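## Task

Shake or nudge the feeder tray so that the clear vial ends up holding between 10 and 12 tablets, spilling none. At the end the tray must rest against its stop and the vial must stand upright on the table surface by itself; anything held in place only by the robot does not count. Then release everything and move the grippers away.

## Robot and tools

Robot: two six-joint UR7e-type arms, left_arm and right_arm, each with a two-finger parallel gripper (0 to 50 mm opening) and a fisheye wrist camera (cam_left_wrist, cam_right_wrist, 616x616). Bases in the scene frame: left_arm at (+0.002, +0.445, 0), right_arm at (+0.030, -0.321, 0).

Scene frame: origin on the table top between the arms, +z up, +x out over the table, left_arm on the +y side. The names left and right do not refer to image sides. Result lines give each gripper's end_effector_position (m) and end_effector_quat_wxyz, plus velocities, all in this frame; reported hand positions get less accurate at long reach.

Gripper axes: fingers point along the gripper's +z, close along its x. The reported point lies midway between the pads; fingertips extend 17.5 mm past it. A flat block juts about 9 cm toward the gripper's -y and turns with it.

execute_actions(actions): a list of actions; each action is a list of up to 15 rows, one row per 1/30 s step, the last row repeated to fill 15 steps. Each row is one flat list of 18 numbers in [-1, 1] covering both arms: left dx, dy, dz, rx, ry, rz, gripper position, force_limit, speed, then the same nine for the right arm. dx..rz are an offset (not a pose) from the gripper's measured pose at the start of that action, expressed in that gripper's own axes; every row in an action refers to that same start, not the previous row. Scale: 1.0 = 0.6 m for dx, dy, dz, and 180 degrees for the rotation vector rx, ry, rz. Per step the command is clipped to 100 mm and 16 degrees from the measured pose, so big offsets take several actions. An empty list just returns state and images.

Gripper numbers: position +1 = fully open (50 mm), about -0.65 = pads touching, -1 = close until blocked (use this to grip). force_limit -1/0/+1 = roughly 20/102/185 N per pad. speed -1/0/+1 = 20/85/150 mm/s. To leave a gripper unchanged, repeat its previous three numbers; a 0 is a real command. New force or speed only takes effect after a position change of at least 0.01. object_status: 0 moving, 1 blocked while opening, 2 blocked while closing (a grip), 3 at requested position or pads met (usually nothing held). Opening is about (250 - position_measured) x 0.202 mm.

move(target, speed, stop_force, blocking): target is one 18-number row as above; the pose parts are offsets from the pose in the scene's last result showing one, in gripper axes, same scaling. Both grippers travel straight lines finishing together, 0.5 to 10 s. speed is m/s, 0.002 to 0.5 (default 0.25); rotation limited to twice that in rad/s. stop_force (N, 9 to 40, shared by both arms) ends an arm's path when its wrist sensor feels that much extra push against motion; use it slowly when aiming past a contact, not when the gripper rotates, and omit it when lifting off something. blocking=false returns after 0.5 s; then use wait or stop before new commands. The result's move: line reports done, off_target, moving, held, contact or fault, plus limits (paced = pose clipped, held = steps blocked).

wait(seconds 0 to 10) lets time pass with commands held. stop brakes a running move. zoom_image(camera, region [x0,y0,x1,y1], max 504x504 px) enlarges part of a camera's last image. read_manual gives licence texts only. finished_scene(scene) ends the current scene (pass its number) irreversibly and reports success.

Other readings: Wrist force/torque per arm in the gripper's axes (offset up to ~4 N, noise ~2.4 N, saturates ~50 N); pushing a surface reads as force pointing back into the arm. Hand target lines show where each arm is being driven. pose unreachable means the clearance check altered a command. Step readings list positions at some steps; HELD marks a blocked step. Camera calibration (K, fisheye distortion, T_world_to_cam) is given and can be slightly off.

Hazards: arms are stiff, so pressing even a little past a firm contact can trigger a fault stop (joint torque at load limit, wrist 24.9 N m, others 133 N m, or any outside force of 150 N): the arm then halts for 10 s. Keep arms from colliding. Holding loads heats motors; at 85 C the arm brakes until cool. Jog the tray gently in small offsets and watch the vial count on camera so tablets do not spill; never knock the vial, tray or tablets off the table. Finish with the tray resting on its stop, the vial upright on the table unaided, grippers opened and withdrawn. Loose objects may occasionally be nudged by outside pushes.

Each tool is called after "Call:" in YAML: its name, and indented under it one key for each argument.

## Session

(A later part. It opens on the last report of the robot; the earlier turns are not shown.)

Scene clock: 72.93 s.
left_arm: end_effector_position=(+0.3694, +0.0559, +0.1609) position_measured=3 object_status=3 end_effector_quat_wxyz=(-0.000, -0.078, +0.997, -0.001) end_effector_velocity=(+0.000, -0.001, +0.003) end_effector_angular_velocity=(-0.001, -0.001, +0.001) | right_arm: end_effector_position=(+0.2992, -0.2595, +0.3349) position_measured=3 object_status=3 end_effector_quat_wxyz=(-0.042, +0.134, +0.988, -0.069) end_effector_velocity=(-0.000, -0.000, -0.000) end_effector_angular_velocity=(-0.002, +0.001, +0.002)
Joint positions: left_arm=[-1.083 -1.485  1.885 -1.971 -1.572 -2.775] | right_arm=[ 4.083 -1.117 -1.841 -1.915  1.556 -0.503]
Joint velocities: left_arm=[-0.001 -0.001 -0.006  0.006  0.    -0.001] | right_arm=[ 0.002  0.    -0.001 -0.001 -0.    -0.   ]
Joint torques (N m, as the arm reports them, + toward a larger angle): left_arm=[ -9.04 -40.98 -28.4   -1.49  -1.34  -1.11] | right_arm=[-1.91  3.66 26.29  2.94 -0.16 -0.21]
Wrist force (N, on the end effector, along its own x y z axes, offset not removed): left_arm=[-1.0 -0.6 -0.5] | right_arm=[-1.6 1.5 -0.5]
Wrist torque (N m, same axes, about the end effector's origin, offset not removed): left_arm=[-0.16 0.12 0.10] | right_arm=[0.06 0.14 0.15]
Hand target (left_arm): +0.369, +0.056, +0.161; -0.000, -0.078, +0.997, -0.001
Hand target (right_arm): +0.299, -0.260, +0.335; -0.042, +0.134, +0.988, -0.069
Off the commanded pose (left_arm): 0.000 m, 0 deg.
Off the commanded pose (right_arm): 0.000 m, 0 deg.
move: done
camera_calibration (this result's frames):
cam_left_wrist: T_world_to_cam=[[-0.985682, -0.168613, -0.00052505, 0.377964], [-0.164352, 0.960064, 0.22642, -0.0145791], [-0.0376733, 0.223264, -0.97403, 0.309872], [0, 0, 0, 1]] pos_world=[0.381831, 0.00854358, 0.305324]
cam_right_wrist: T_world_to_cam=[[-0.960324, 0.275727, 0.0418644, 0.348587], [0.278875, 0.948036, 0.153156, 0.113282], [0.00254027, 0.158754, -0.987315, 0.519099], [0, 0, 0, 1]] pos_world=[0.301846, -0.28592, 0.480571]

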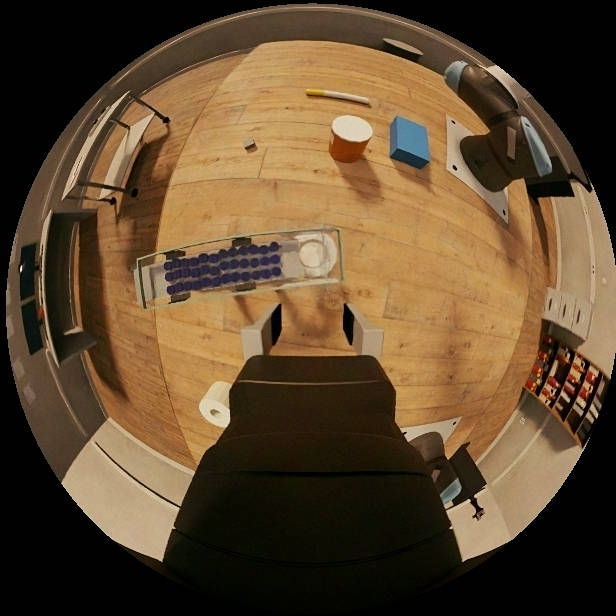

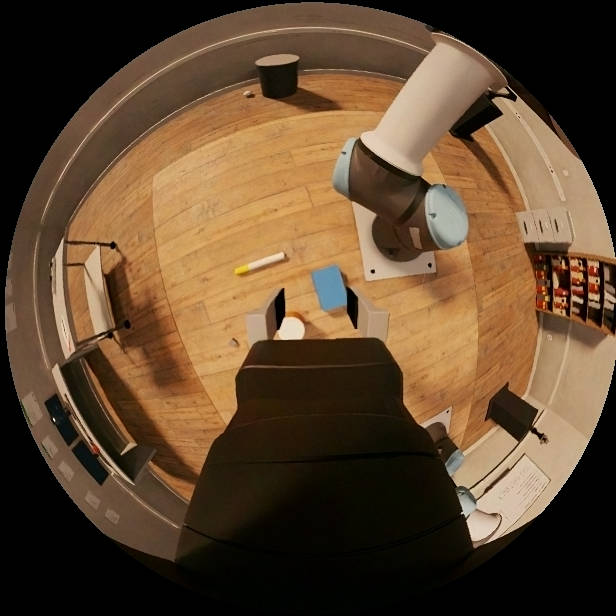

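Call:
move:
  target: [-0.1,0,-0.15,0,0,0,1,0,0,0,0,0,0,0,0,1,0,0]

Call:
move:
  target: [-0.193,-0.053,0,0,0,-0.017,1,0,0,0,0,0,0,0,0,1,0,0]

Call:
move:
  target: [0,0,0.095,0,0,0,1,0,0,0,0,0,0,0,0,1,0,0]
  speed: 0.06
  stop_force: 12

Scene clock: 81.43 s.
left_arm: end_effector_position=(+0.4287, +0.0653, +0.2506) position_measured=3 object_status=3 end_effector_quat_wxyz=(-0.000, -0.078, +0.997, -0.001) end_effector_velocity=(+0.001, +0.000, +0.002) end_effector_angular_velocity=(+0.002, +0.002, +0.001) | right_arm: end_effector_position=(+0.2992, -0.2595, +0.3349) position_measured=3 object_status=3 end_effector_quat_wxyz=(-0.042, +0.134, +0.988, -0.069) end_effector_velocity=(-0.000, -0.000, +0.000) end_effector_angular_velocity=(+0.000, -0.000, -0.001)
Joint positions: left_arm=[-0.976 -1.456  1.614 -1.729 -1.572 -2.669] | right_arm=[ 4.083 -1.117 -1.841 -1.915  1.556 -0.503]
Joint velocities: left_arm=[ 0.002  0.003 -0.009  0.009 -0.     0.001] | right_arm=[-0.001  0.001  0.    -0.001 -0.    -0.   ]
Joint torques (N m, as the arm reports them, + toward a larger angle): left_arm=[ 10.32 -18.62 -30.45  -1.83  -1.23   1.64] | right_arm=[-2.12  4.14 25.55  2.95 -0.19 -0.09]
Wrist force (N, on the end effector, along its own x y z axes, offset not removed): left_arm=[1.1 -3.0 -0.4] | right_arm=[-3.0 -1.7 -0.5]
Wrist torque (N m, same axes, about the end effector's origin, offset not removed): left_arm=[-0.54 -0.17 -0.10] | right_arm=[-0.48 0.33 0.11]
Hand target (left_arm): +0.429, +0.065, +0.251; -0.000, -0.078, +0.997, -0.001
Hand target (right_arm): +0.299, -0.260, +0.335; -0.042, +0.134, +0.988, -0.069
Off the commanded pose (left_arm): 0.000 m, 0 deg.
Off the commanded pose (right_arm): 0.000 m, 0 deg.
move: done
camera_calibration (this result's frames):
cam_left_wrist: T_world_to_cam=[[-0.985676, -0.168651, -0.00079216, 0.438068], [-0.164453, 0.96008, 0.226277, -0.0341722], [-0.0374013, 0.223166, -0.974063, 0.397276], [0, 0, 0, 1]] pos_world=[0.441032, 0.0180299, 0.395051]
cam_right_wrist: T_world_to_cam=[[-0.960324, 0.275727, 0.0418641, 0.348587], [0.278875, 0.948036, 0.153156, 0.113282], [0.00254053, 0.158754, -0.987315, 0.519099], [0, 0, 0, 1]] pos_world=[0.301846, -0.28592, 0.480571]

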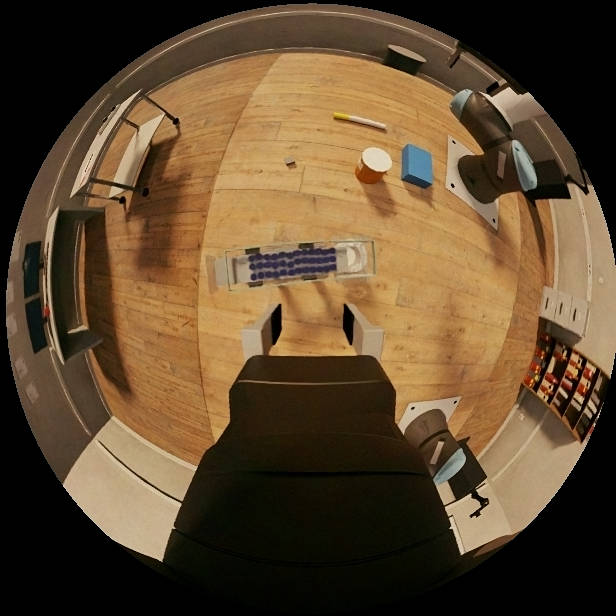

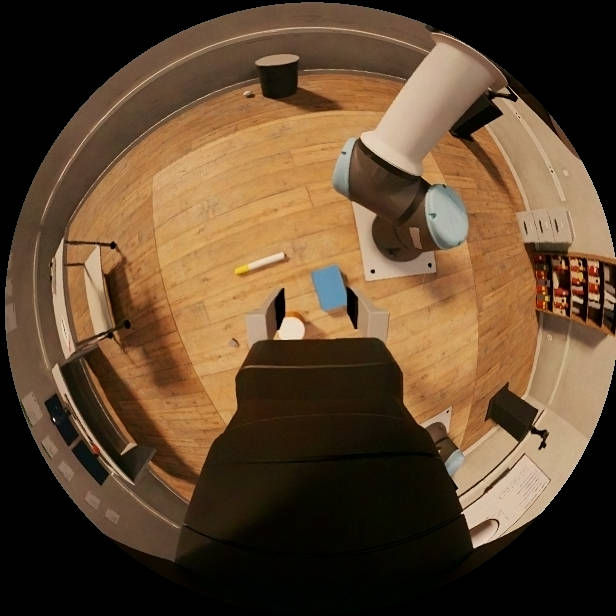

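Scene clock: 82.57 s.
left_arm: end_effector_position=(+0.5478, +0.0523, +0.2505) position_measured=3 object_status=3 end_effector_quat_wxyz=(-0.000, -0.105, +0.994, -0.001) end_effector_velocity=(+0.002, -0.001, -0.000) end_effector_angular_velocity=(+0.002, +0.003, -0.000) | right_arm: end_effector_position=(+0.2992, -0.2595, +0.3349) position_measured=3 object_status=3 end_effector_quat_wxyz=(-0.042, +0.134, +0.988, -0.069) end_effector_velocity=(+0.000, +0.001, -0.000) end_effector_angular_velocity=(+0.002, -0.000, +0.000)
Joint positions: left_arm=[-0.838 -1.209  1.304 -1.666 -1.572 -2.583] | right_arm=[ 4.083 -1.117 -1.841 -1.915  1.556 -0.503]
Joint velocities: left_arm=[ 0.002  0.008 -0.011  0.007 -0.     0.002] | right_arm=[ 0.    -0.001 -0.     0.002  0.001  0.   ]
Joint torques (N m, as the arm reports them, + toward a larger angle): left_arm=[  8.37 -31.02 -31.04  -2.    -1.35   1.49] | right_arm=[-2.43  4.29 25.71  2.91 -0.18 -0.07]
Wrist force (N, on the end effector, along its own x y z axes, offset not removed): left_arm=[-0.1 -2.1 -0.2] | right_arm=[-0.7 -0.1 -1.5]
Wrist torque (N m, same axes, about the end effector's origin, offset not removed): left_arm=[-0.43 0.06 -0.07] | right_arm=[-0.22 0.04 0.06]
Hand target (left_arm): +0.548, +0.052, +0.250; -0.000, -0.105, +0.994, -0.001
Hand target (right_arm): +0.299, -0.260, +0.335; -0.042, +0.134, +0.988, -0.069
Off the commanded pose (left_arm): 0.000 m, 0 deg.
Off the commanded pose (right_arm): 0.000 m, 0 deg.
move: done
camera_calibration (this result's frames):
cam_left_wrist: T_world_to_cam=[[-0.975282, -0.220962, -0.00105572, 0.550388], [-0.215469, 0.949953, 0.22619, 0.0264954], [-0.0489766, 0.220827, -0.974083, 0.410988], [0, 0, 0, 1]] pos_world=[0.562621, 0.00568834, 0.394925]
cam_right_wrist: T_world_to_cam=[[-0.960324, 0.275727, 0.0418642, 0.348587], [0.278875, 0.948036, 0.153156, 0.113282], [0.00254045, 0.158754, -0.987315, 0.519099], [0, 0, 0, 1]] pos_world=[0.301846, -0.28592, 0.480571]

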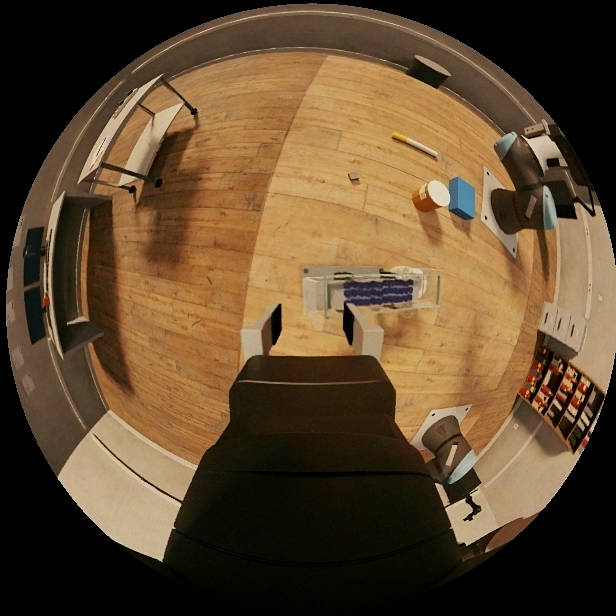

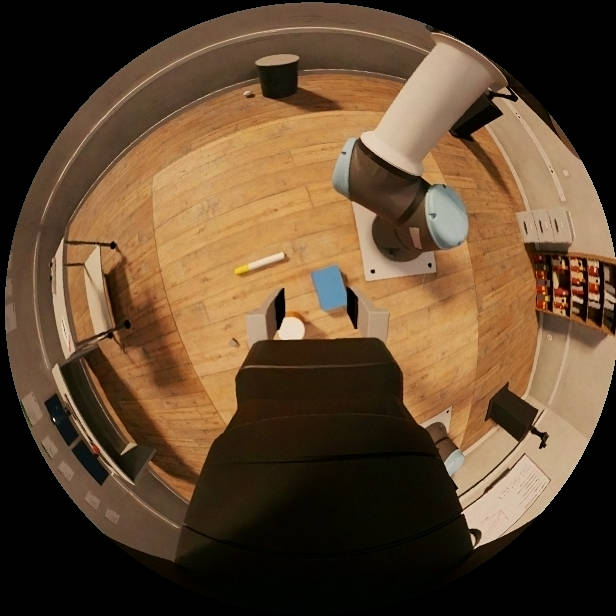

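Scene clock: 83.97 s.
left_arm: end_effector_position=(+0.5477, +0.0522, +0.1937) position_measured=3 object_status=3 end_effector_quat_wxyz=(-0.000, -0.105, +0.994, -0.001) end_effector_velocity=(+0.000, -0.000, -0.003) end_effector_angular_velocity=(+0.000, +0.000, -0.000) | right_arm: end_effector_position=(+0.2992, -0.2595, +0.3349) position_measured=3 object_status=3 end_effector_quat_wxyz=(-0.042, +0.134, +0.988, -0.069) end_effector_velocity=(-0.001, +0.000, +0.000) end_effector_angular_velocity=(+0.002, +0.002, -0.000)
Joint positions: left_arm=[-0.838 -1.187  1.42  -1.804 -1.572 -2.583] | right_arm=[ 4.083 -1.117 -1.841 -1.915  1.556 -0.503]
Joint velocities: left_arm=[-0.     0.002  0.004 -0.006  0.     0.   ] | right_arm=[ 0.     0.001 -0.    -0.001  0.003  0.   ]
Joint torques (N m, as the arm reports them, + toward a larger angle): left_arm=[ -9.57 -31.55 -16.44  -4.38  -0.38  -1.09] | right_arm=[-2.64  4.09 25.35  2.88 -0.27 -0.16]
Wrist force (N, on the end effector, along its own x y z axes, offset not removed): left_arm=[0.4 -1.3 -0.1] | right_arm=[-0.8 1.2 -0.6]
Wrist torque (N m, same axes, about the end effector's origin, offset not removed): left_arm=[-0.18 -0.12 -0.01] | right_arm=[-0.01 -0.01 0.21]
Hand target (left_arm): +0.548, +0.052, +0.193; -0.000, -0.105, +0.994, -0.001
Hand target (right_arm): +0.299, -0.260, +0.335; -0.042, +0.134, +0.988, -0.069
Off the commanded pose (left_arm): 0.000 m, 0 deg.
Off the commanded pose (right_arm): 0.000 m, 0 deg.
move: done
camera_calibration (this result's frames):
cam_left_wrist: T_world_to_cam=[[-0.975282, -0.220961, -0.00101375, 0.550259], [-0.215458, 0.949953, 0.226201, 0.0393312], [-0.0490188, 0.220829, -0.97408, 0.355729], [0, 0, 0, 1]] pos_world=[0.562569, 0.00566803, 0.33817]
cam_right_wrist: T_world_to_cam=[[-0.960324, 0.275727, 0.0418643, 0.348587], [0.278875, 0.948036, 0.153156, 0.113282], [0.00254037, 0.158754, -0.987315, 0.519099], [0, 0, 0, 1]] pos_world=[0.301846, -0.28592, 0.480571]

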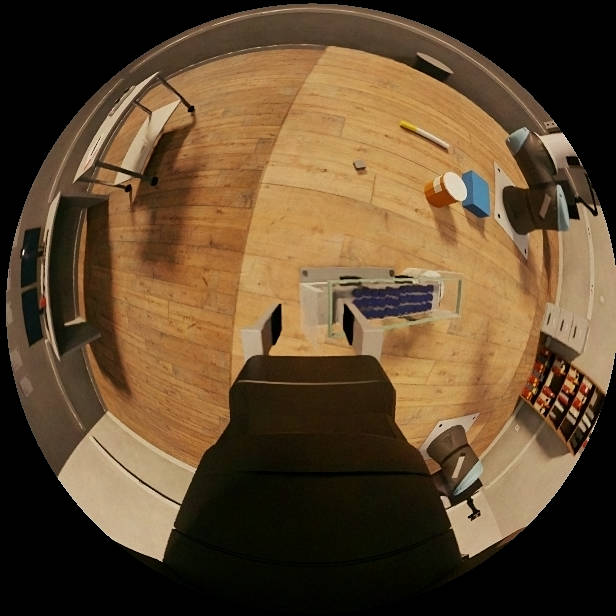

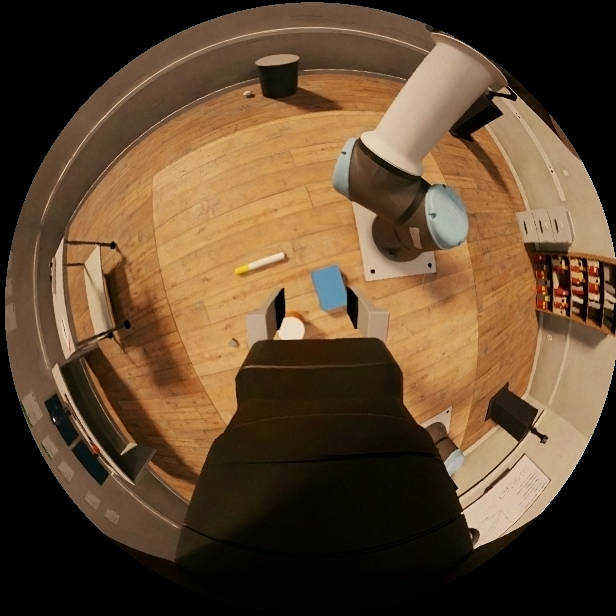

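Call:
move:
  target: [0,-0.013,0,0,0,0,0,-0.5,-0.5,0,0,0,0,0,0,1,0,0]
  speed: 0.03

Call:
move:
  target: [0.05,0,0,0,0,0,0,-0.5,-0.5,0,0,0,0,0,0,1,0,0]
  speed: 0.01
  stop_force: 18

Call:
execute_actions:
  actions:
    - [[-0.002,0,0,0,0,0,0.6,-0.5,1,0,0,0,0,0,0,1,0,0]]
    - [[0,0,0,0,0,0,0,-0.5,1,0,0,0,0,0,0,1,0,0]]
    - [[0,0,0,0,0,0,0.6,-0.5,1,0,0,0,0,0,0,1,0,0]]
    - [[0,0,0,0,0,0,0,-0.5,1,0,0,0,0,0,0,1,0,0]]
    - [[0,0,0,0,0,0,0.6,-0.5,1,0,0,0,0,0,0,1,0,0]]
    - [[0,0,0,0,0,0,0,-0.5,1,0,0,0,0,0,0,1,0,0]]
    - [[0,0,0,0,0,0,0.6,-0.5,1,0,0,0,0,0,0,1,0,0]]
    - [[0,0,0,0,0,0,0,-0.5,1,0,0,0,0,0,0,1,0,0]]
    - [[0,0,0,0,0,0,0.6,-0.5,1,0,0,0,0,0,0,1,0,0]]
    - [[0,0,0,0,0,0,0,-0.5,1,0,0,0,0,0,0,1,0,0]]
    - [[0,0,0,0,0,0,0.6,-0.5,1,0,0,0,0,0,0,1,0,0]]
    - [[0,0,0,0,0,0,0,-0.5,1,0,0,0,0,0,0,1,0,0]]
    - [[0,0,0,0,0,0,0.6,-0.5,1,0,0,0,0,0,0,1,0,0]]
    - [[0,0,0,0,0,0,0,-0.5,1,0,0,0,0,0,0,1,0,0]]
    - [[0,0,0,0,0,0,0.6,-0.5,1,0,0,0,0,0,0,1,0,0]]
    - [[0,0,0,0,0,0,0,-0.5,1,0,0,0,0,0,0,1,0,0]]
    - [[0,0,0,0,0,0,0.6,-0.5,1,0,0,0,0,0,0,1,0,0]]

Call:
zoom_image:
  camera: "cam_left_wrist"
  region: [320,250,480,350]

Scene clock: 103.27 s.
left_arm: end_effector_position=(+0.5493, +0.0447, +0.1937) position_measured=152 object_status=3 end_effector_quat_wxyz=(-0.000, -0.105, +0.994, -0.001) end_effector_velocity=(+0.000, -0.001, +0.000) end_effector_angular_velocity=(+0.000, -0.000, +0.001) | right_arm: end_effector_position=(+0.2992, -0.2595, +0.3349) position_measured=3 object_status=3 end_effector_quat_wxyz=(-0.042, +0.134, +0.988, -0.069) end_effector_velocity=(-0.000, -0.000, -0.001) end_effector_angular_velocity=(-0.005, +0.002, +0.001)
Joint positions: left_arm=[-0.844 -1.174  1.401 -1.799 -1.572 -2.59 ] | right_arm=[ 4.083 -1.117 -1.841 -1.915  1.556 -0.503]
Joint velocities: left_arm=[-0.001  0.002 -0.003  0.001  0.    -0.002] | right_arm=[ 0.001 -0.002  0.    -0.003 -0.001 -0.   ]
Joint torques (N m, as the arm reports them, + toward a larger angle): left_arm=[ -9.57 -32.53 -32.2   -1.42  -0.65  -0.99] | right_arm=[-2.97  3.72 26.4   2.93 -0.17 -0.1 ]
Wrist force (N, on the end effector, along its own x y z axes, offset not removed): left_arm=[-0.5 -2.1 -0.2] | right_arm=[-1.2 0.5 -1.4]
Wrist torque (N m, same axes, about the end effector's origin, offset not removed): left_arm=[-0.45 0.14 0.05] | right_arm=[-0.08 -0.03 0.09]
Hand target (left_arm): +0.549, +0.045, +0.194; -0.000, -0.105, +0.994, -0.001
Hand target (right_arm): +0.299, -0.260, +0.335; -0.042, +0.134, +0.988, -0.069
Off the commanded pose (left_arm): 0.000 m, 0 deg.
Off the commanded pose (right_arm): 0.000 m, 0 deg.
move: done
camera_calibration (this result's frames):
cam_left_wrist: T_world_to_cam=[[-0.975282, -0.220961, -0.00103959, 0.550179], [-0.215463, 0.949951, 0.226205, 0.0468112], [-0.0489951, 0.220838, -0.974079, 0.357448], [0, 0, 0, 1]] pos_world=[0.564179, -0.00183819, 0.338166]
cam_right_wrist: T_world_to_cam=[[-0.960324, 0.275727, 0.0418643, 0.348587], [0.278875, 0.948036, 0.153156, 0.113282], [0.00254031, 0.158754, -0.987315, 0.519099], [0, 0, 0, 1]] pos_world=[0.301846, -0.28592, 0.480571]

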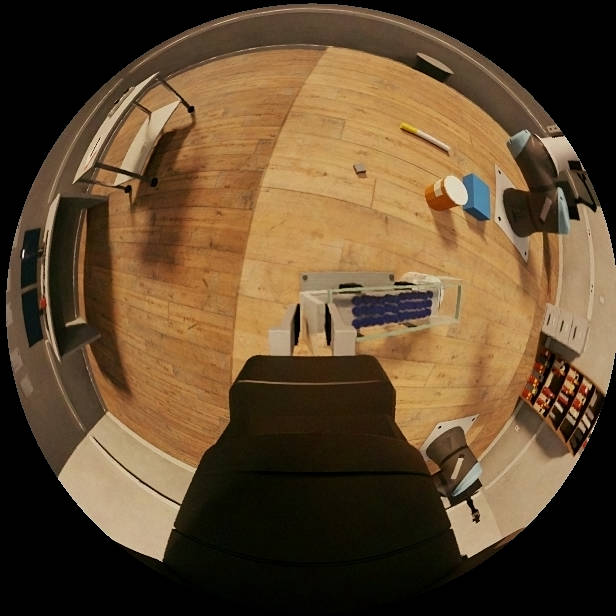

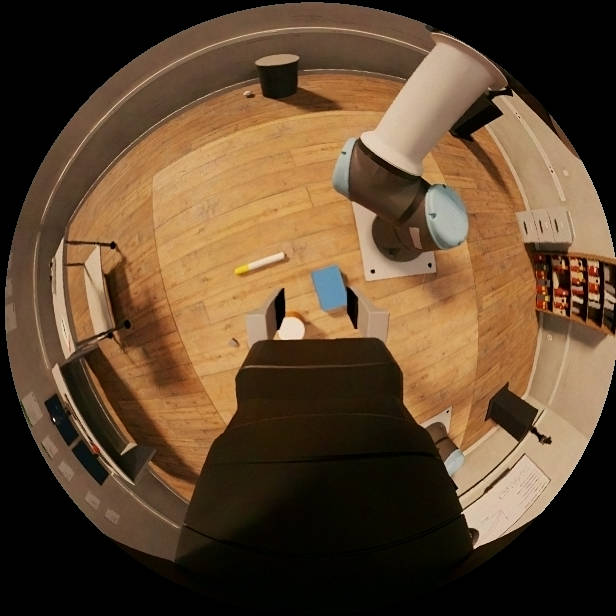

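Scene clock: 105.10 s.
left_arm: end_effector_position=(+0.5352, +0.0417, +0.1939) position_measured=152 object_status=3 end_effector_quat_wxyz=(-0.000, -0.105, +0.994, -0.001) end_effector_velocity=(+0.002, +0.001, -0.000) end_effector_angular_velocity=(+0.001, +0.004, -0.002) | right_arm: end_effector_position=(+0.2992, -0.2595, +0.3349) position_measured=3 object_status=3 end_effector_quat_wxyz=(-0.042, +0.134, +0.988, -0.069) end_effector_velocity=(-0.000, -0.001, +0.000) end_effector_angular_velocity=(-0.000, -0.002, +0.001)
Joint positions: left_arm=[-0.863 -1.197  1.434 -1.809 -1.572 -2.609] | right_arm=[ 4.083 -1.117 -1.841 -1.915  1.556 -0.503]
Joint velocities: left_arm=[ 0.005  0.005 -0.007  0.006 -0.002  0.007] | right_arm=[ 0.     0.002  0.    -0.001 -0.001 -0.   ]
Joint torques (N m, as the arm reports them, + toward a larger angle): left_arm=[ -2.72 -33.07 -26.96   1.36  -7.78   2.47] | right_arm=[-2.38  4.45 25.49  2.92 -0.24 -0.1 ]
Wrist force (N, on the end effector, along its own x y z axes, offset not removed): left_arm=[-25.4 -1.5 0.1] | right_arm=[-0.4 0.1 -0.1]
Wrist torque (N m, same axes, about the end effector's origin, offset not removed): left_arm=[-0.37 -0.50 -0.19] | right_arm=[-0.20 -0.06 0.21]
Hand target (left_arm): +0.536, +0.042, +0.194; -0.000, -0.105, +0.994, -0.001
Hand target (right_arm): +0.299, -0.260, +0.335; -0.042, +0.134, +0.988, -0.069
Off the commanded pose (left_arm): 0.016 m, 0 deg.
Off the commanded pose (right_arm): 0.000 m, 0 deg.
move: contact (left_arm)
camera_calibration (this result's frames):
cam_left_wrist: T_world_to_cam=[[-0.975291, -0.220921, -0.00123952, 0.535788], [-0.215486, 0.950031, 0.225846, 0.0467257], [-0.0487165, 0.220533, -0.974162, 0.357509], [0, 0, 0, 1]] pos_world=[0.550035, -0.00486651, 0.338383]
cam_right_wrist: T_world_to_cam=[[-0.960324, 0.275726, 0.0418643, 0.348587], [0.278875, 0.948036, 0.153156, 0.113282], [0.00254031, 0.158754, -0.987315, 0.519099], [0, 0, 0, 1]] pos_world=[0.301846, -0.28592, 0.480571]

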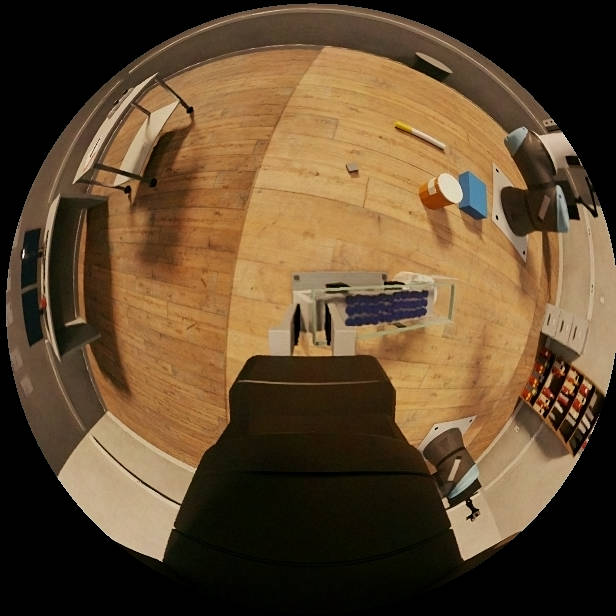

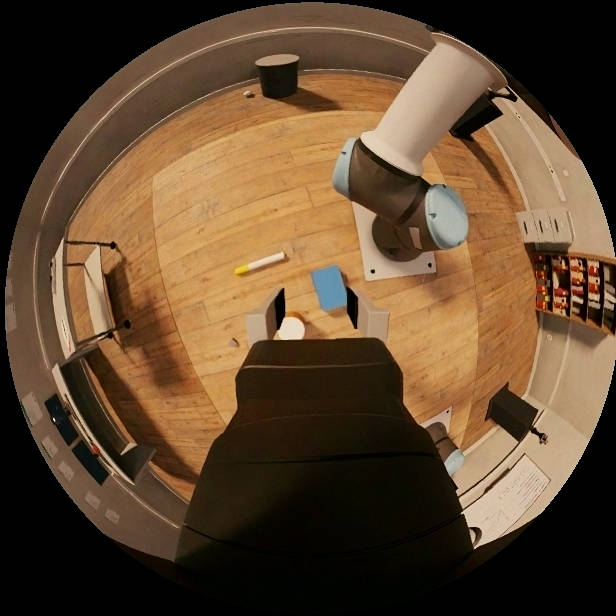

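Scene clock: 113.60 s.
left_arm: end_effector_position=(+0.5364, +0.0419, +0.1939) position_measured=63 object_status=3 end_effector_quat_wxyz=(-0.000, -0.105, +0.994, -0.001) end_effector_velocity=(+0.000, +0.000, -0.001) end_effector_angular_velocity=(+0.001, +0.001, +0.001) | right_arm: end_effector_position=(+0.2992, -0.2595, +0.3349) position_measured=3 object_status=3 end_effector_quat_wxyz=(-0.042, +0.134, +0.988, -0.069) end_effector_velocity=(-0.000, +0.001, -0.000) end_effector_angular_velocity=(-0.000, +0.001, +0.001)
Joint positions: left_arm=[-0.862 -1.196  1.431 -1.808 -1.572 -2.607] | right_arm=[ 4.083 -1.117 -1.841 -1.915  1.556 -0.503]
Joint velocities: left_arm=[ 0.     0.001  0.    -0.     0.    -0.   ] | right_arm=[ 0.001 -0.001  0.    -0.     0.001 -0.   ]
Joint torques (N m, as the arm reports them, + toward a larger angle): left_arm=[ -0.07 -32.27 -27.13  -3.07   1.35   1.26] | right_arm=[-2.7   4.31 25.86  2.87 -0.28 -0.1 ]
Wrist force (N, on the end effector, along its own x y z axes, offset not removed): left_arm=[0.5 -1.8 -1.7] | right_arm=[1.7 0.0 0.4]
Wrist torque (N m, same axes, about the end effector's origin, offset not removed): left_arm=[-0.42 -0.09 0.01] | right_arm=[-0.25 -0.51 -0.05]
Hand target (left_arm): +0.536, +0.042, +0.194; -0.000, -0.105, +0.994, -0.001
Hand target (right_arm): +0.299, -0.260, +0.335; -0.042, +0.134, +0.988, -0.069
Off the commanded pose (left_arm): 0.000 m, 0 deg.
Off the commanded pose (right_arm): 0.000 m, 0 deg.
Step readings (end_effector_position; steps 1 to 15: 1st action; 16 to 30: 2nd action; 31 to 45: 3rd action; 46 to 60: 4th action; 61 to 75: 5th action; 76 to 90: 6th action; 91 to 105: 7th action; 106 to 120: 8th action; 121 to 135: 9th action; 136 to 150: 10th action; 151 to 165: 11th action; 166 to 180: 12th action; 181 to 195: 13th action):
0: left_arm (+0.5352, +0.0417, +0.1939) | right_arm (+0.2992, -0.2595, +0.3349)
1: left_arm (+0.5353, +0.0417, +0.1939) | right_arm (+0.2992, -0.2595, +0.3349)
2: left_arm (+0.5353, +0.0417, +0.1939) | right_arm (+0.2992, -0.2595, +0.3349)
4: left_arm (+0.5357, +0.0417, +0.1939) | right_arm (+0.2992, -0.2595, +0.3349)
8: left_arm (+0.5362, +0.0419, +0.1939) | right_arm (+0.2992, -0.2595, +0.3349)
15: left_arm (+0.5364, +0.0419, +0.1939) | right_arm (+0.2992, -0.2595, +0.3349)
16: left_arm (+0.5364, +0.0419, +0.1939) | right_arm (+0.2992, -0.2595, +0.3349)
17: left_arm (+0.5364, +0.0420, +0.1939) | right_arm (+0.2992, -0.2595, +0.3349)
19: left_arm (+0.5364, +0.0420, +0.1939) | right_arm (+0.2992, -0.2595, +0.3349)
23: left_arm (+0.5364, +0.0420, +0.1939) | right_arm (+0.2992, -0.2595, +0.3349)
30: left_arm (+0.5364, +0.0420, +0.1939) | right_arm (+0.2992, -0.2595, +0.3349)
31: left_arm (+0.5364, +0.0419, +0.1939) | right_arm (+0.2992, -0.2595, +0.3349)
32: left_arm (+0.5364, +0.0419, +0.1939) | right_arm (+0.2992, -0.2595, +0.3349)
34: left_arm (+0.5364, +0.0419, +0.1939) | right_arm (+0.2992, -0.2595, +0.3349)
38: left_arm (+0.5364, +0.0419, +0.1939) | right_arm (+0.2992, -0.2595, +0.3349)
45: left_arm (+0.5364, +0.0419, +0.1939) | right_arm (+0.2992, -0.2595, +0.3349)
46: left_arm (+0.5364, +0.0419, +0.1939) | right_arm (+0.2992, -0.2595, +0.3349)
47: left_arm (+0.5364, +0.0420, +0.1939) | right_arm (+0.2992, -0.2595, +0.3349)
49: left_arm (+0.5364, +0.0420, +0.1939) | right_arm (+0.2992, -0.2595, +0.3349)
53: left_arm (+0.5364, +0.0420, +0.1939) | right_arm (+0.2992, -0.2595, +0.3349)
60: left_arm (+0.5364, +0.0420, +0.1939) | right_arm (+0.2992, -0.2595, +0.3349)
61: left_arm (+0.5364, +0.0419, +0.1939) | right_arm (+0.2992, -0.2595, +0.3349)
62: left_arm (+0.5364, +0.0419, +0.1939) | right_arm (+0.2992, -0.2595, +0.3349)
64: left_arm (+0.5364, +0.0419, +0.1939) | right_arm (+0.2992, -0.2595, +0.3349)
68: left_arm (+0.5364, +0.0419, +0.1939) | right_arm (+0.2992, -0.2595, +0.3349)
75: left_arm (+0.5364, +0.0419, +0.1939) | right_arm (+0.2992, -0.2595, +0.3349)
76: left_arm (+0.5364, +0.0419, +0.1939) | right_arm (+0.2992, -0.2595, +0.3349)
77: left_arm (+0.5364, +0.0420, +0.1939) | right_arm (+0.2992, -0.2595, +0.3349)
79: left_arm (+0.5364, +0.0420, +0.1939) | right_arm (+0.2992, -0.2595, +0.3349)
83: left_arm (+0.5364, +0.0420, +0.1939) | right_arm (+0.2992, -0.2595, +0.3349)
90: left_arm (+0.5364, +0.0420, +0.1939) | right_arm (+0.2992, -0.2595, +0.3349)
91: left_arm (+0.5364, +0.0419, +0.1939) | right_arm (+0.2992, -0.2595, +0.3349)
92: left_arm (+0.5364, +0.0419, +0.1939) | right_arm (+0.2992, -0.2595, +0.3349)
94: left_arm (+0.5364, +0.0419, +0.1939) | right_arm (+0.2992, -0.2595, +0.3349)
98: left_arm (+0.5364, +0.0419, +0.1939) | right_arm (+0.2992, -0.2595, +0.3349)
105: left_arm (+0.5364, +0.0419, +0.1939) | right_arm (+0.2992, -0.2595, +0.3349)
106: left_arm (+0.5364, +0.0419, +0.1939) | right_arm (+0.2992, -0.2595, +0.3349)
107: left_arm (+0.5364, +0.0420, +0.1939) | right_arm (+0.2992, -0.2595, +0.3349)
109: left_arm (+0.5364, +0.0420, +0.1939) | right_arm (+0.2992, -0.2595, +0.3349)
113: left_arm (+0.5364, +0.0420, +0.1939) | right_arm (+0.2992, -0.2595, +0.3349)
120: left_arm (+0.5364, +0.0419, +0.1939) | right_arm (+0.2992, -0.2595, +0.3349)
121: left_arm (+0.5364, +0.0419, +0.1939) | right_arm (+0.2992, -0.2595, +0.3349)
122: left_arm (+0.5364, +0.0419, +0.1939) | right_arm (+0.2992, -0.2595, +0.3349)
124: left_arm (+0.5364, +0.0419, +0.1939) | right_arm (+0.2992, -0.2595, +0.3349)
128: left_arm (+0.5364, +0.0419, +0.1939) | right_arm (+0.2992, -0.2595, +0.3349)
135: left_arm (+0.5364, +0.0419, +0.1939) | right_arm (+0.2992, -0.2595, +0.3349)
136: left_arm (+0.5364, +0.0419, +0.1939) | right_arm (+0.2992, -0.2595, +0.3349)
137: left_arm (+0.5364, +0.0420, +0.1939) | right_arm (+0.2992, -0.2595, +0.3349)
139: left_arm (+0.5364, +0.0420, +0.1939) | right_arm (+0.2992, -0.2595, +0.3349)
143: left_arm (+0.5364, +0.0420, +0.1939) | right_arm (+0.2992, -0.2595, +0.3349)
150: left_arm (+0.5364, +0.0419, +0.1939) | right_arm (+0.2992, -0.2595, +0.3349)
151: left_arm (+0.5364, +0.0419, +0.1939) | right_arm (+0.2992, -0.2595, +0.3349)
152: left_arm (+0.5364, +0.0419, +0.1939) | right_arm (+0.2992, -0.2595, +0.3349)
154: left_arm (+0.5364, +0.0419, +0.1939) | right_arm (+0.2992, -0.2595, +0.3349)
158: left_arm (+0.5364, +0.0419, +0.1939) | right_arm (+0.2992, -0.2595, +0.3349)
165: left_arm (+0.5364, +0.0419, +0.1939) | right_arm (+0.2992, -0.2595, +0.3349)
166: left_arm (+0.5364, +0.0419, +0.1939) | right_arm (+0.2992, -0.2595, +0.3349)
167: left_arm (+0.5364, +0.0420, +0.1939) | right_arm (+0.2992, -0.2595, +0.3349)
169: left_arm (+0.5364, +0.0420, +0.1939) | right_arm (+0.2992, -0.2595, +0.3349)
173: left_arm (+0.5364, +0.0420, +0.1939) | right_arm (+0.2992, -0.2595, +0.3349)
180: left_arm (+0.5364, +0.0419, +0.1939) | right_arm (+0.2992, -0.2595, +0.3349)
181: left_arm (+0.5364, +0.0419, +0.1939) | right_arm (+0.2992, -0.2595, +0.3349)
182: left_arm (+0.5364, +0.0419, +0.1939) | right_arm (+0.2992, -0.2595, +0.3349)
184: left_arm (+0.5364, +0.0419, +0.1939) | right_arm (+0.2992, -0.2595, +0.3349)
Lines left out of this list: 22.
camera_calibration (this result's frames):
cam_left_wrist: T_world_to_cam=[[-0.975284, -0.22095, -0.00118621, 0.536962], [-0.215501, 0.950017, 0.225891, 0.0467133], [-0.0487836, 0.220563, -0.974152, 0.357537], [0, 0, 0, 1]] pos_world=[0.551199, -0.00459643, 0.338381]
cam_right_wrist: T_world_to_cam=[[-0.960324, 0.275727, 0.0418644, 0.348587], [0.278875, 0.948036, 0.153156, 0.113282], [0.00254028, 0.158754, -0.987315, 0.519099], [0, 0, 0, 1]] pos_world=[0.301846, -0.28592, 0.480571]

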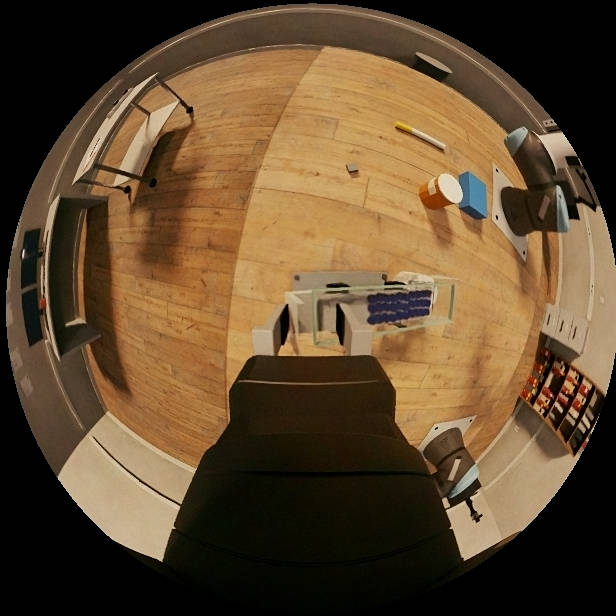

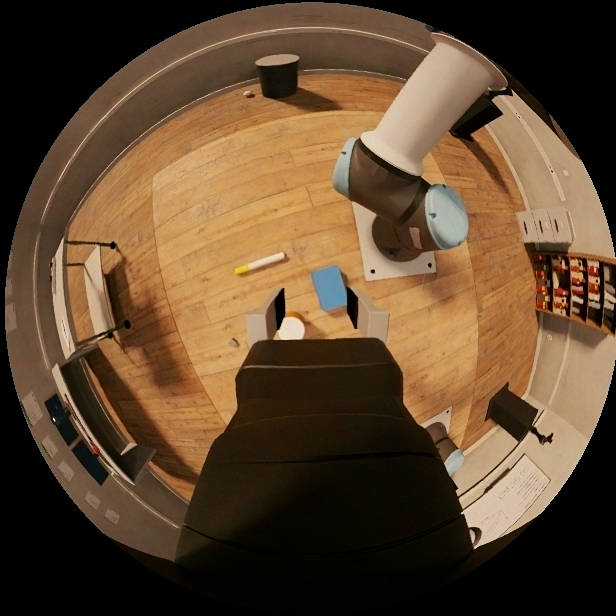

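Region (320, 250, 480, 350) of cam_left_wrist's 616x616 image, scaled by 3.150, with more detail than that image has; it fills the top 315 rows of this view, and the rest is white.

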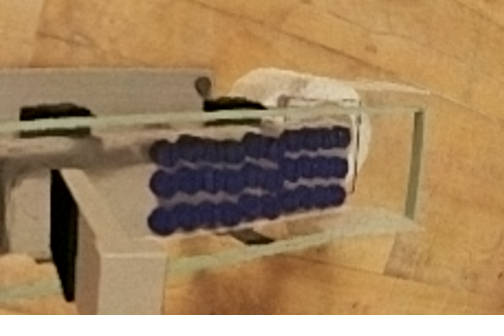

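10 rows left; faster rate. Three more.

Call:
execute_actions:
  actions:
    - [[0,0,0,0,0,0,0,-0.5,1,0,0,0,0,0,0,1,0,0]]
    - [[0,0,0,0,0,0,0.6,-0.5,1,0,0,0,0,0,0,1,0,0]]
    - [[0,0,0,0,0,0,0,-0.5,1,0,0,0,0,0,0,1,0,0]]
    - [[0,0,0,0,0,0,0.6,-0.5,1,0,0,0,0,0,0,1,0,0]]
    - [[0,0,0,0,0,0,0,-0.5,1,0,0,0,0,0,0,1,0,0]]
    - [[0,0,0,0,0,0,0.6,-0.5,1,0,0,0,0,0,0,1,0,0]]

Call:
zoom_image:
  camera: "cam_left_wrist"
  region: [360,270,450,335]

Scene clock: 124.67 s.
left_arm: end_effector_position=(+0.5364, +0.0419, +0.1939) position_measured=63 object_status=3 end_effector_quat_wxyz=(-0.000, -0.105, +0.994, -0.001) end_effector_velocity=(+0.000, -0.000, -0.001) end_effector_angular_velocity=(+0.001, +0.001, -0.000) | right_arm: end_effector_position=(+0.2992, -0.2595, +0.3349) position_measured=3 object_status=3 end_effector_quat_wxyz=(-0.042, +0.134, +0.988, -0.069) end_effector_velocity=(-0.000, +0.001, -0.000) end_effector_angular_velocity=(+0.002, +0.001, -0.001)
Joint positions: left_arm=[-0.862 -1.196  1.431 -1.808 -1.572 -2.607] | right_arm=[ 4.083 -1.117 -1.841 -1.915  1.556 -0.503]
Joint velocities: left_arm=[ 0.     0.002 -0.    -0.     0.     0.   ] | right_arm=[-0.    -0.001 -0.     0.001  0.002 -0.   ]
Joint torques (N m, as the arm reports them, + toward a larger angle): left_arm=[  0.38 -32.91 -27.22  -3.06   1.3    1.2 ] | right_arm=[-3.57  3.98 26.04  2.83 -0.25 -0.23]
Wrist force (N, on the end effector, along its own x y z axes, offset not removed): left_arm=[1.1 -2.9 -0.4] | right_arm=[-0.4 -0.9 -1.7]
Wrist torque (N m, same axes, about the end effector's origin, offset not removed): left_arm=[-0.63 -0.19 0.01] | right_arm=[-0.42 -0.07 0.13]
Hand target (left_arm): +0.536, +0.042, +0.194; -0.000, -0.105, +0.994, -0.001
Hand target (right_arm): +0.299, -0.260, +0.335; -0.042, +0.134, +0.988, -0.069
Off the commanded pose (left_arm): 0.000 m, 0 deg.
Off the commanded pose (right_arm): 0.000 m, 0 deg.
Step readings (end_effector_position; steps 1 to 15: 1st action; 16 to 30: 2nd action; 31 to 45: 3rd action; 46 to 60: 4th action; 61 to 75: 5th action; 76 to 90: 6th action):
0: left_arm (+0.5364, +0.0419, +0.1939) | right_arm (+0.2992, -0.2595, +0.3349)
1: left_arm (+0.5364, +0.0419, +0.1939) | right_arm (+0.2992, -0.2595, +0.3349)
2: left_arm (+0.5364, +0.0420, +0.1939) | right_arm (+0.2992, -0.2595, +0.3349)
4: left_arm (+0.5364, +0.0420, +0.1939) | right_arm (+0.2992, -0.2595, +0.3349)
8: left_arm (+0.5364, +0.0420, +0.1939) | right_arm (+0.2992, -0.2595, +0.3349)
15: left_arm (+0.5364, +0.0419, +0.1939) | right_arm (+0.2992, -0.2595, +0.3349)
16: left_arm (+0.5364, +0.0419, +0.1939) | right_arm (+0.2992, -0.2595, +0.3349)
17: left_arm (+0.5364, +0.0419, +0.1939) | right_arm (+0.2992, -0.2595, +0.3349)
19: left_arm (+0.5364, +0.0419, +0.1939) | right_arm (+0.2992, -0.2595, +0.3349)
23: left_arm (+0.5364, +0.0419, +0.1939) | right_arm (+0.2992, -0.2595, +0.3349)
30: left_arm (+0.5364, +0.0419, +0.1939) | right_arm (+0.2992, -0.2595, +0.3349)
31: left_arm (+0.5364, +0.0419, +0.1939) | right_arm (+0.2992, -0.2595, +0.3349)
32: left_arm (+0.5364, +0.0420, +0.1939) | right_arm (+0.2992, -0.2595, +0.3349)
34: left_arm (+0.5364, +0.0420, +0.1939) | right_arm (+0.2992, -0.2595, +0.3349)
38: left_arm (+0.5364, +0.0420, +0.1939) | right_arm (+0.2992, -0.2595, +0.3349)
45: left_arm (+0.5364, +0.0419, +0.1939) | right_arm (+0.2992, -0.2595, +0.3349)
46: left_arm (+0.5364, +0.0419, +0.1939) | right_arm (+0.2992, -0.2595, +0.3349)
47: left_arm (+0.5364, +0.0419, +0.1939) | right_arm (+0.2992, -0.2595, +0.3349)
49: left_arm (+0.5364, +0.0419, +0.1939) | right_arm (+0.2992, -0.2595, +0.3349)
53: left_arm (+0.5364, +0.0419, +0.1939) | right_arm (+0.2992, -0.2595, +0.3349)
60: left_arm (+0.5364, +0.0419, +0.1939) | right_arm (+0.2992, -0.2595, +0.3349)
61: left_arm (+0.5364, +0.0419, +0.1939) | right_arm (+0.2992, -0.2595, +0.3349)
62: left_arm (+0.5364, +0.0420, +0.1939) | right_arm (+0.2992, -0.2595, +0.3349)
64: left_arm (+0.5364, +0.0420, +0.1939) | right_arm (+0.2992, -0.2595, +0.3349)
68: left_arm (+0.5364, +0.0420, +0.1939) | right_arm (+0.2992, -0.2595, +0.3349)
75: left_arm (+0.5364, +0.0419, +0.1939) | right_arm (+0.2992, -0.2595, +0.3349)
76: left_arm (+0.5364, +0.0419, +0.1939) | right_arm (+0.2992, -0.2595, +0.3349)
77: left_arm (+0.5364, +0.0419, +0.1939) | right_arm (+0.2992, -0.2595, +0.3349)
79: left_arm (+0.5364, +0.0419, +0.1939) | right_arm (+0.2992, -0.2595, +0.3349)
83: left_arm (+0.5364, +0.0419, +0.1939) | right_arm (+0.2992, -0.2595, +0.3349)
90: end_effector_position above
camera_calibration (this result's frames):
cam_left_wrist: T_world_to_cam=[[-0.975284, -0.22095, -0.00117624, 0.536957], [-0.215499, 0.950019, 0.225885, 0.0467149], [-0.0487919, 0.220556, -0.974153, 0.357543], [0, 0, 0, 1]] pos_world=[0.551198, -0.00459738, 0.338381]
cam_right_wrist: T_world_to_cam=[[-0.960324, 0.275727, 0.0418643, 0.348587], [0.278875, 0.948036, 0.153156, 0.113282], [0.00254038, 0.158754, -0.987315, 0.519099], [0, 0, 0, 1]] pos_world=[0.301846, -0.28592, 0.480571]

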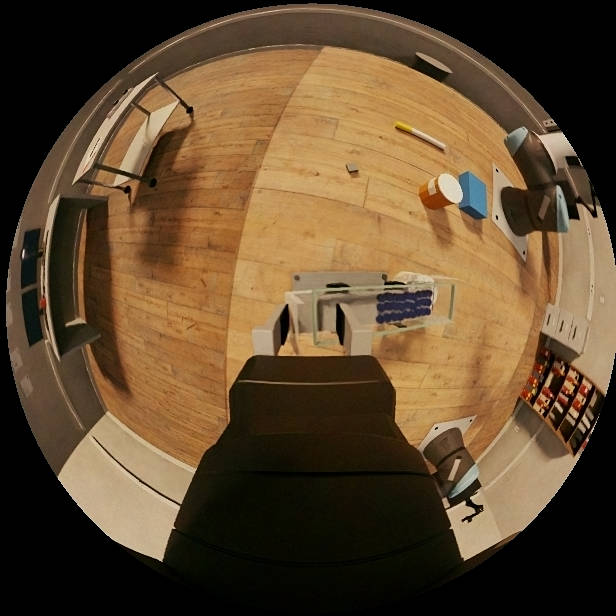

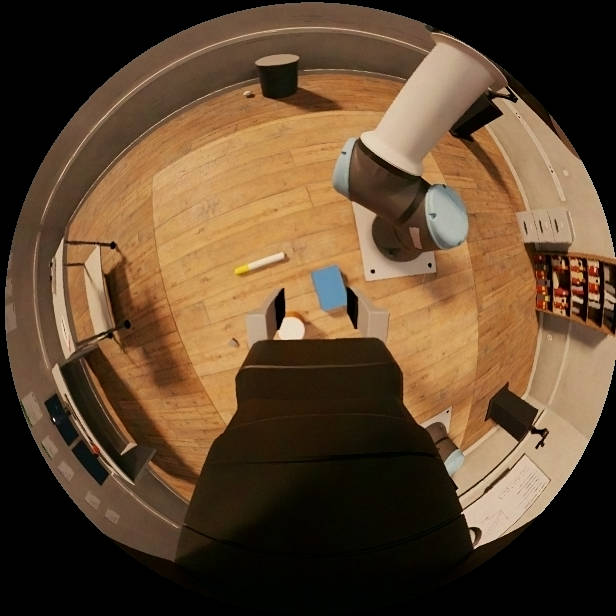

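Region (360, 270, 450, 335) of cam_left_wrist's 616x616 image, scaled by 5.600, with more detail than that image has.

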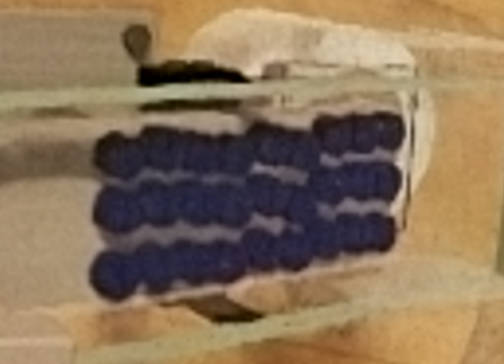

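Call:
execute_actions:
  actions:
    - [[0,0,0,0,0,0,0,-0.5,1,0,0,0,0,0,0,1,0,0]]
    - [[0,0,0,0,0,0,0.6,-0.5,1,0,0,0,0,0,0,1,0,0]]
    - [[0,0,0,0,0,0,0.6,-0.5,1,0,0,0,0,0,0,1,0,0]]

Call:
zoom_image:
  camera: "cam_left_wrist"
  region: [360,270,450,335]

Scene clock: 133.37 s.
left_arm: end_effector_position=(+0.5364, +0.0419, +0.1939) position_measured=63 object_status=3 end_effector_quat_wxyz=(-0.000, -0.105, +0.994, -0.001) end_effector_velocity=(+0.000, -0.000, +0.000) end_effector_angular_velocity=(-0.001, -0.000, +0.001) | right_arm: end_effector_position=(+0.2992, -0.2595, +0.3349) position_measured=3 object_status=3 end_effector_quat_wxyz=(-0.042, +0.134, +0.988, -0.069) end_effector_velocity=(-0.000, -0.000, -0.000) end_effector_angular_velocity=(+0.001, +0.001, -0.001)
Joint positions: left_arm=[-0.862 -1.196  1.431 -1.808 -1.572 -2.607] | right_arm=[ 4.083 -1.117 -1.841 -1.915  1.556 -0.503]
Joint velocities: left_arm=[ 0.    -0.    -0.    -0.    -0.    -0.001] | right_arm=[-0.     0.    -0.001  0.     0.001  0.   ]
Joint torques (N m, as the arm reports them, + toward a larger angle): left_arm=[  0.51 -32.29 -27.31  -2.99   0.73   1.08] | right_arm=[-3.34  3.89 25.72  2.89 -0.18 -0.17]
Wrist force (N, on the end effector, along its own x y z axes, offset not removed): left_arm=[-0.4 -2.5 0.8] | right_arm=[-1.9 -0.4 -3.0]
Wrist torque (N m, same axes, about the end effector's origin, offset not removed): left_arm=[-0.54 0.03 -0.07] | right_arm=[-0.34 0.09 0.30]
Hand target (left_arm): +0.536, +0.042, +0.194; -0.000, -0.105, +0.994, -0.001
Hand target (right_arm): +0.299, -0.260, +0.335; -0.042, +0.134, +0.988, -0.069
Off the commanded pose (left_arm): 0.000 m, 0 deg.
Off the commanded pose (right_arm): 0.000 m, 0 deg.
Step readings (end_effector_position; steps 1 to 15: 1st action; 16 to 30: 2nd action; 31 to 45: 3rd action):
0: left_arm (+0.5364, +0.0419, +0.1939) | right_arm (+0.2992, -0.2595, +0.3349)
1: left_arm (+0.5364, +0.0419, +0.1939) | right_arm (+0.2992, -0.2595, +0.3349)
2: left_arm (+0.5364, +0.0420, +0.1939) | right_arm (+0.2992, -0.2595, +0.3349)
4: left_arm (+0.5364, +0.0420, +0.1939) | right_arm (+0.2992, -0.2595, +0.3349)
8: left_arm (+0.5364, +0.0420, +0.1939) | right_arm (+0.2992, -0.2595, +0.3349)
15: left_arm (+0.5364, +0.0419, +0.1939) | right_arm (+0.2992, -0.2595, +0.3349)
16: left_arm (+0.5364, +0.0419, +0.1939) | right_arm (+0.2992, -0.2595, +0.3349)
17: left_arm (+0.5364, +0.0419, +0.1939) | right_arm (+0.2992, -0.2595, +0.3349)
19: left_arm (+0.5364, +0.0419, +0.1939) | right_arm (+0.2992, -0.2595, +0.3349)
23: left_arm (+0.5364, +0.0419, +0.1939) | right_arm (+0.2992, -0.2595, +0.3349)
30: left_arm (+0.5364, +0.0419, +0.1939) | right_arm (+0.2992, -0.2595, +0.3349)
31: left_arm (+0.5364, +0.0419, +0.1939) | right_arm (+0.2992, -0.2595, +0.3349)
32: left_arm (+0.5364, +0.0419, +0.1939) | right_arm (+0.2992, -0.2595, +0.3349)
34: left_arm (+0.5364, +0.0419, +0.1939) | right_arm (+0.2992, -0.2595, +0.3349)
38: left_arm (+0.5364, +0.0419, +0.1939) | right_arm (+0.2992, -0.2595, +0.3349)
45: end_effector_position above
camera_calibration (this result's frames):
cam_left_wrist: T_world_to_cam=[[-0.975284, -0.22095, -0.00118319, 0.53696], [-0.2155, 0.950018, 0.225889, 0.0467138], [-0.048786, 0.220561, -0.974152, 0.357539], [0, 0, 0, 1]] pos_world=[0.551199, -0.00459689, 0.338381]
cam_right_wrist: T_world_to_cam=[[-0.960324, 0.275727, 0.0418643, 0.348587], [0.278875, 0.948036, 0.153156, 0.113282], [0.0025404, 0.158754, -0.987315, 0.519099], [0, 0, 0, 1]] pos_world=[0.301846, -0.28592, 0.480571]

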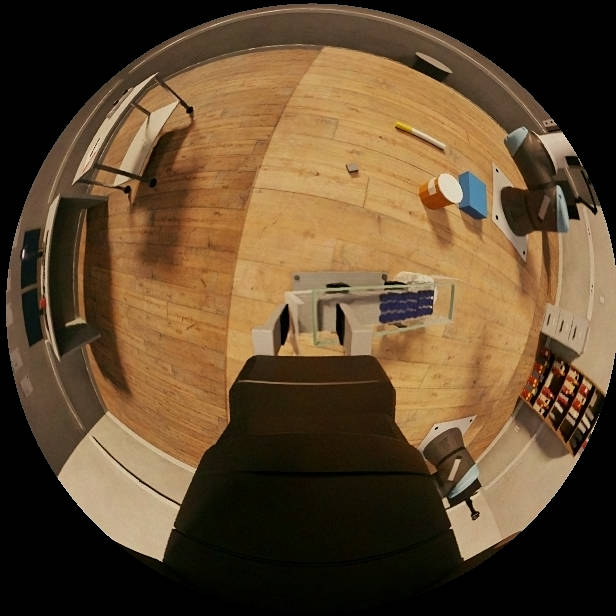

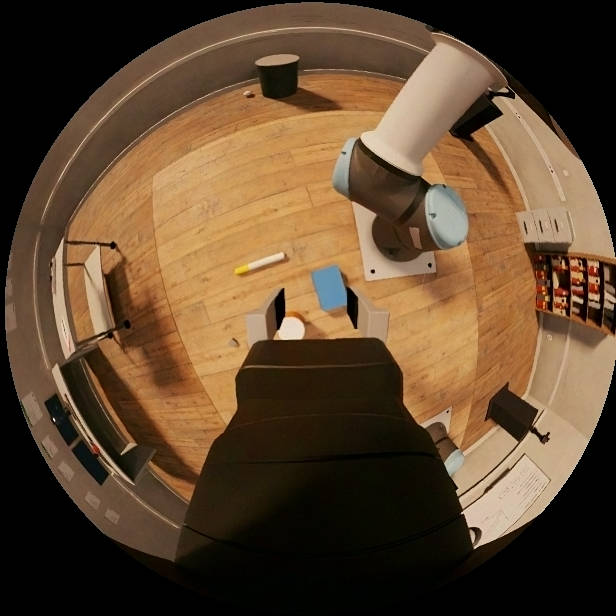

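Region (360, 270, 450, 335) of cam_left_wrist's 616x616 image, scaled by 5.600, with more detail than that image has.

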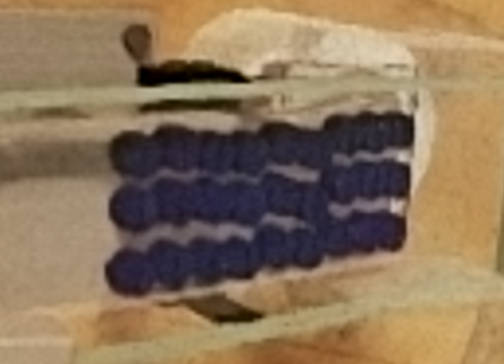

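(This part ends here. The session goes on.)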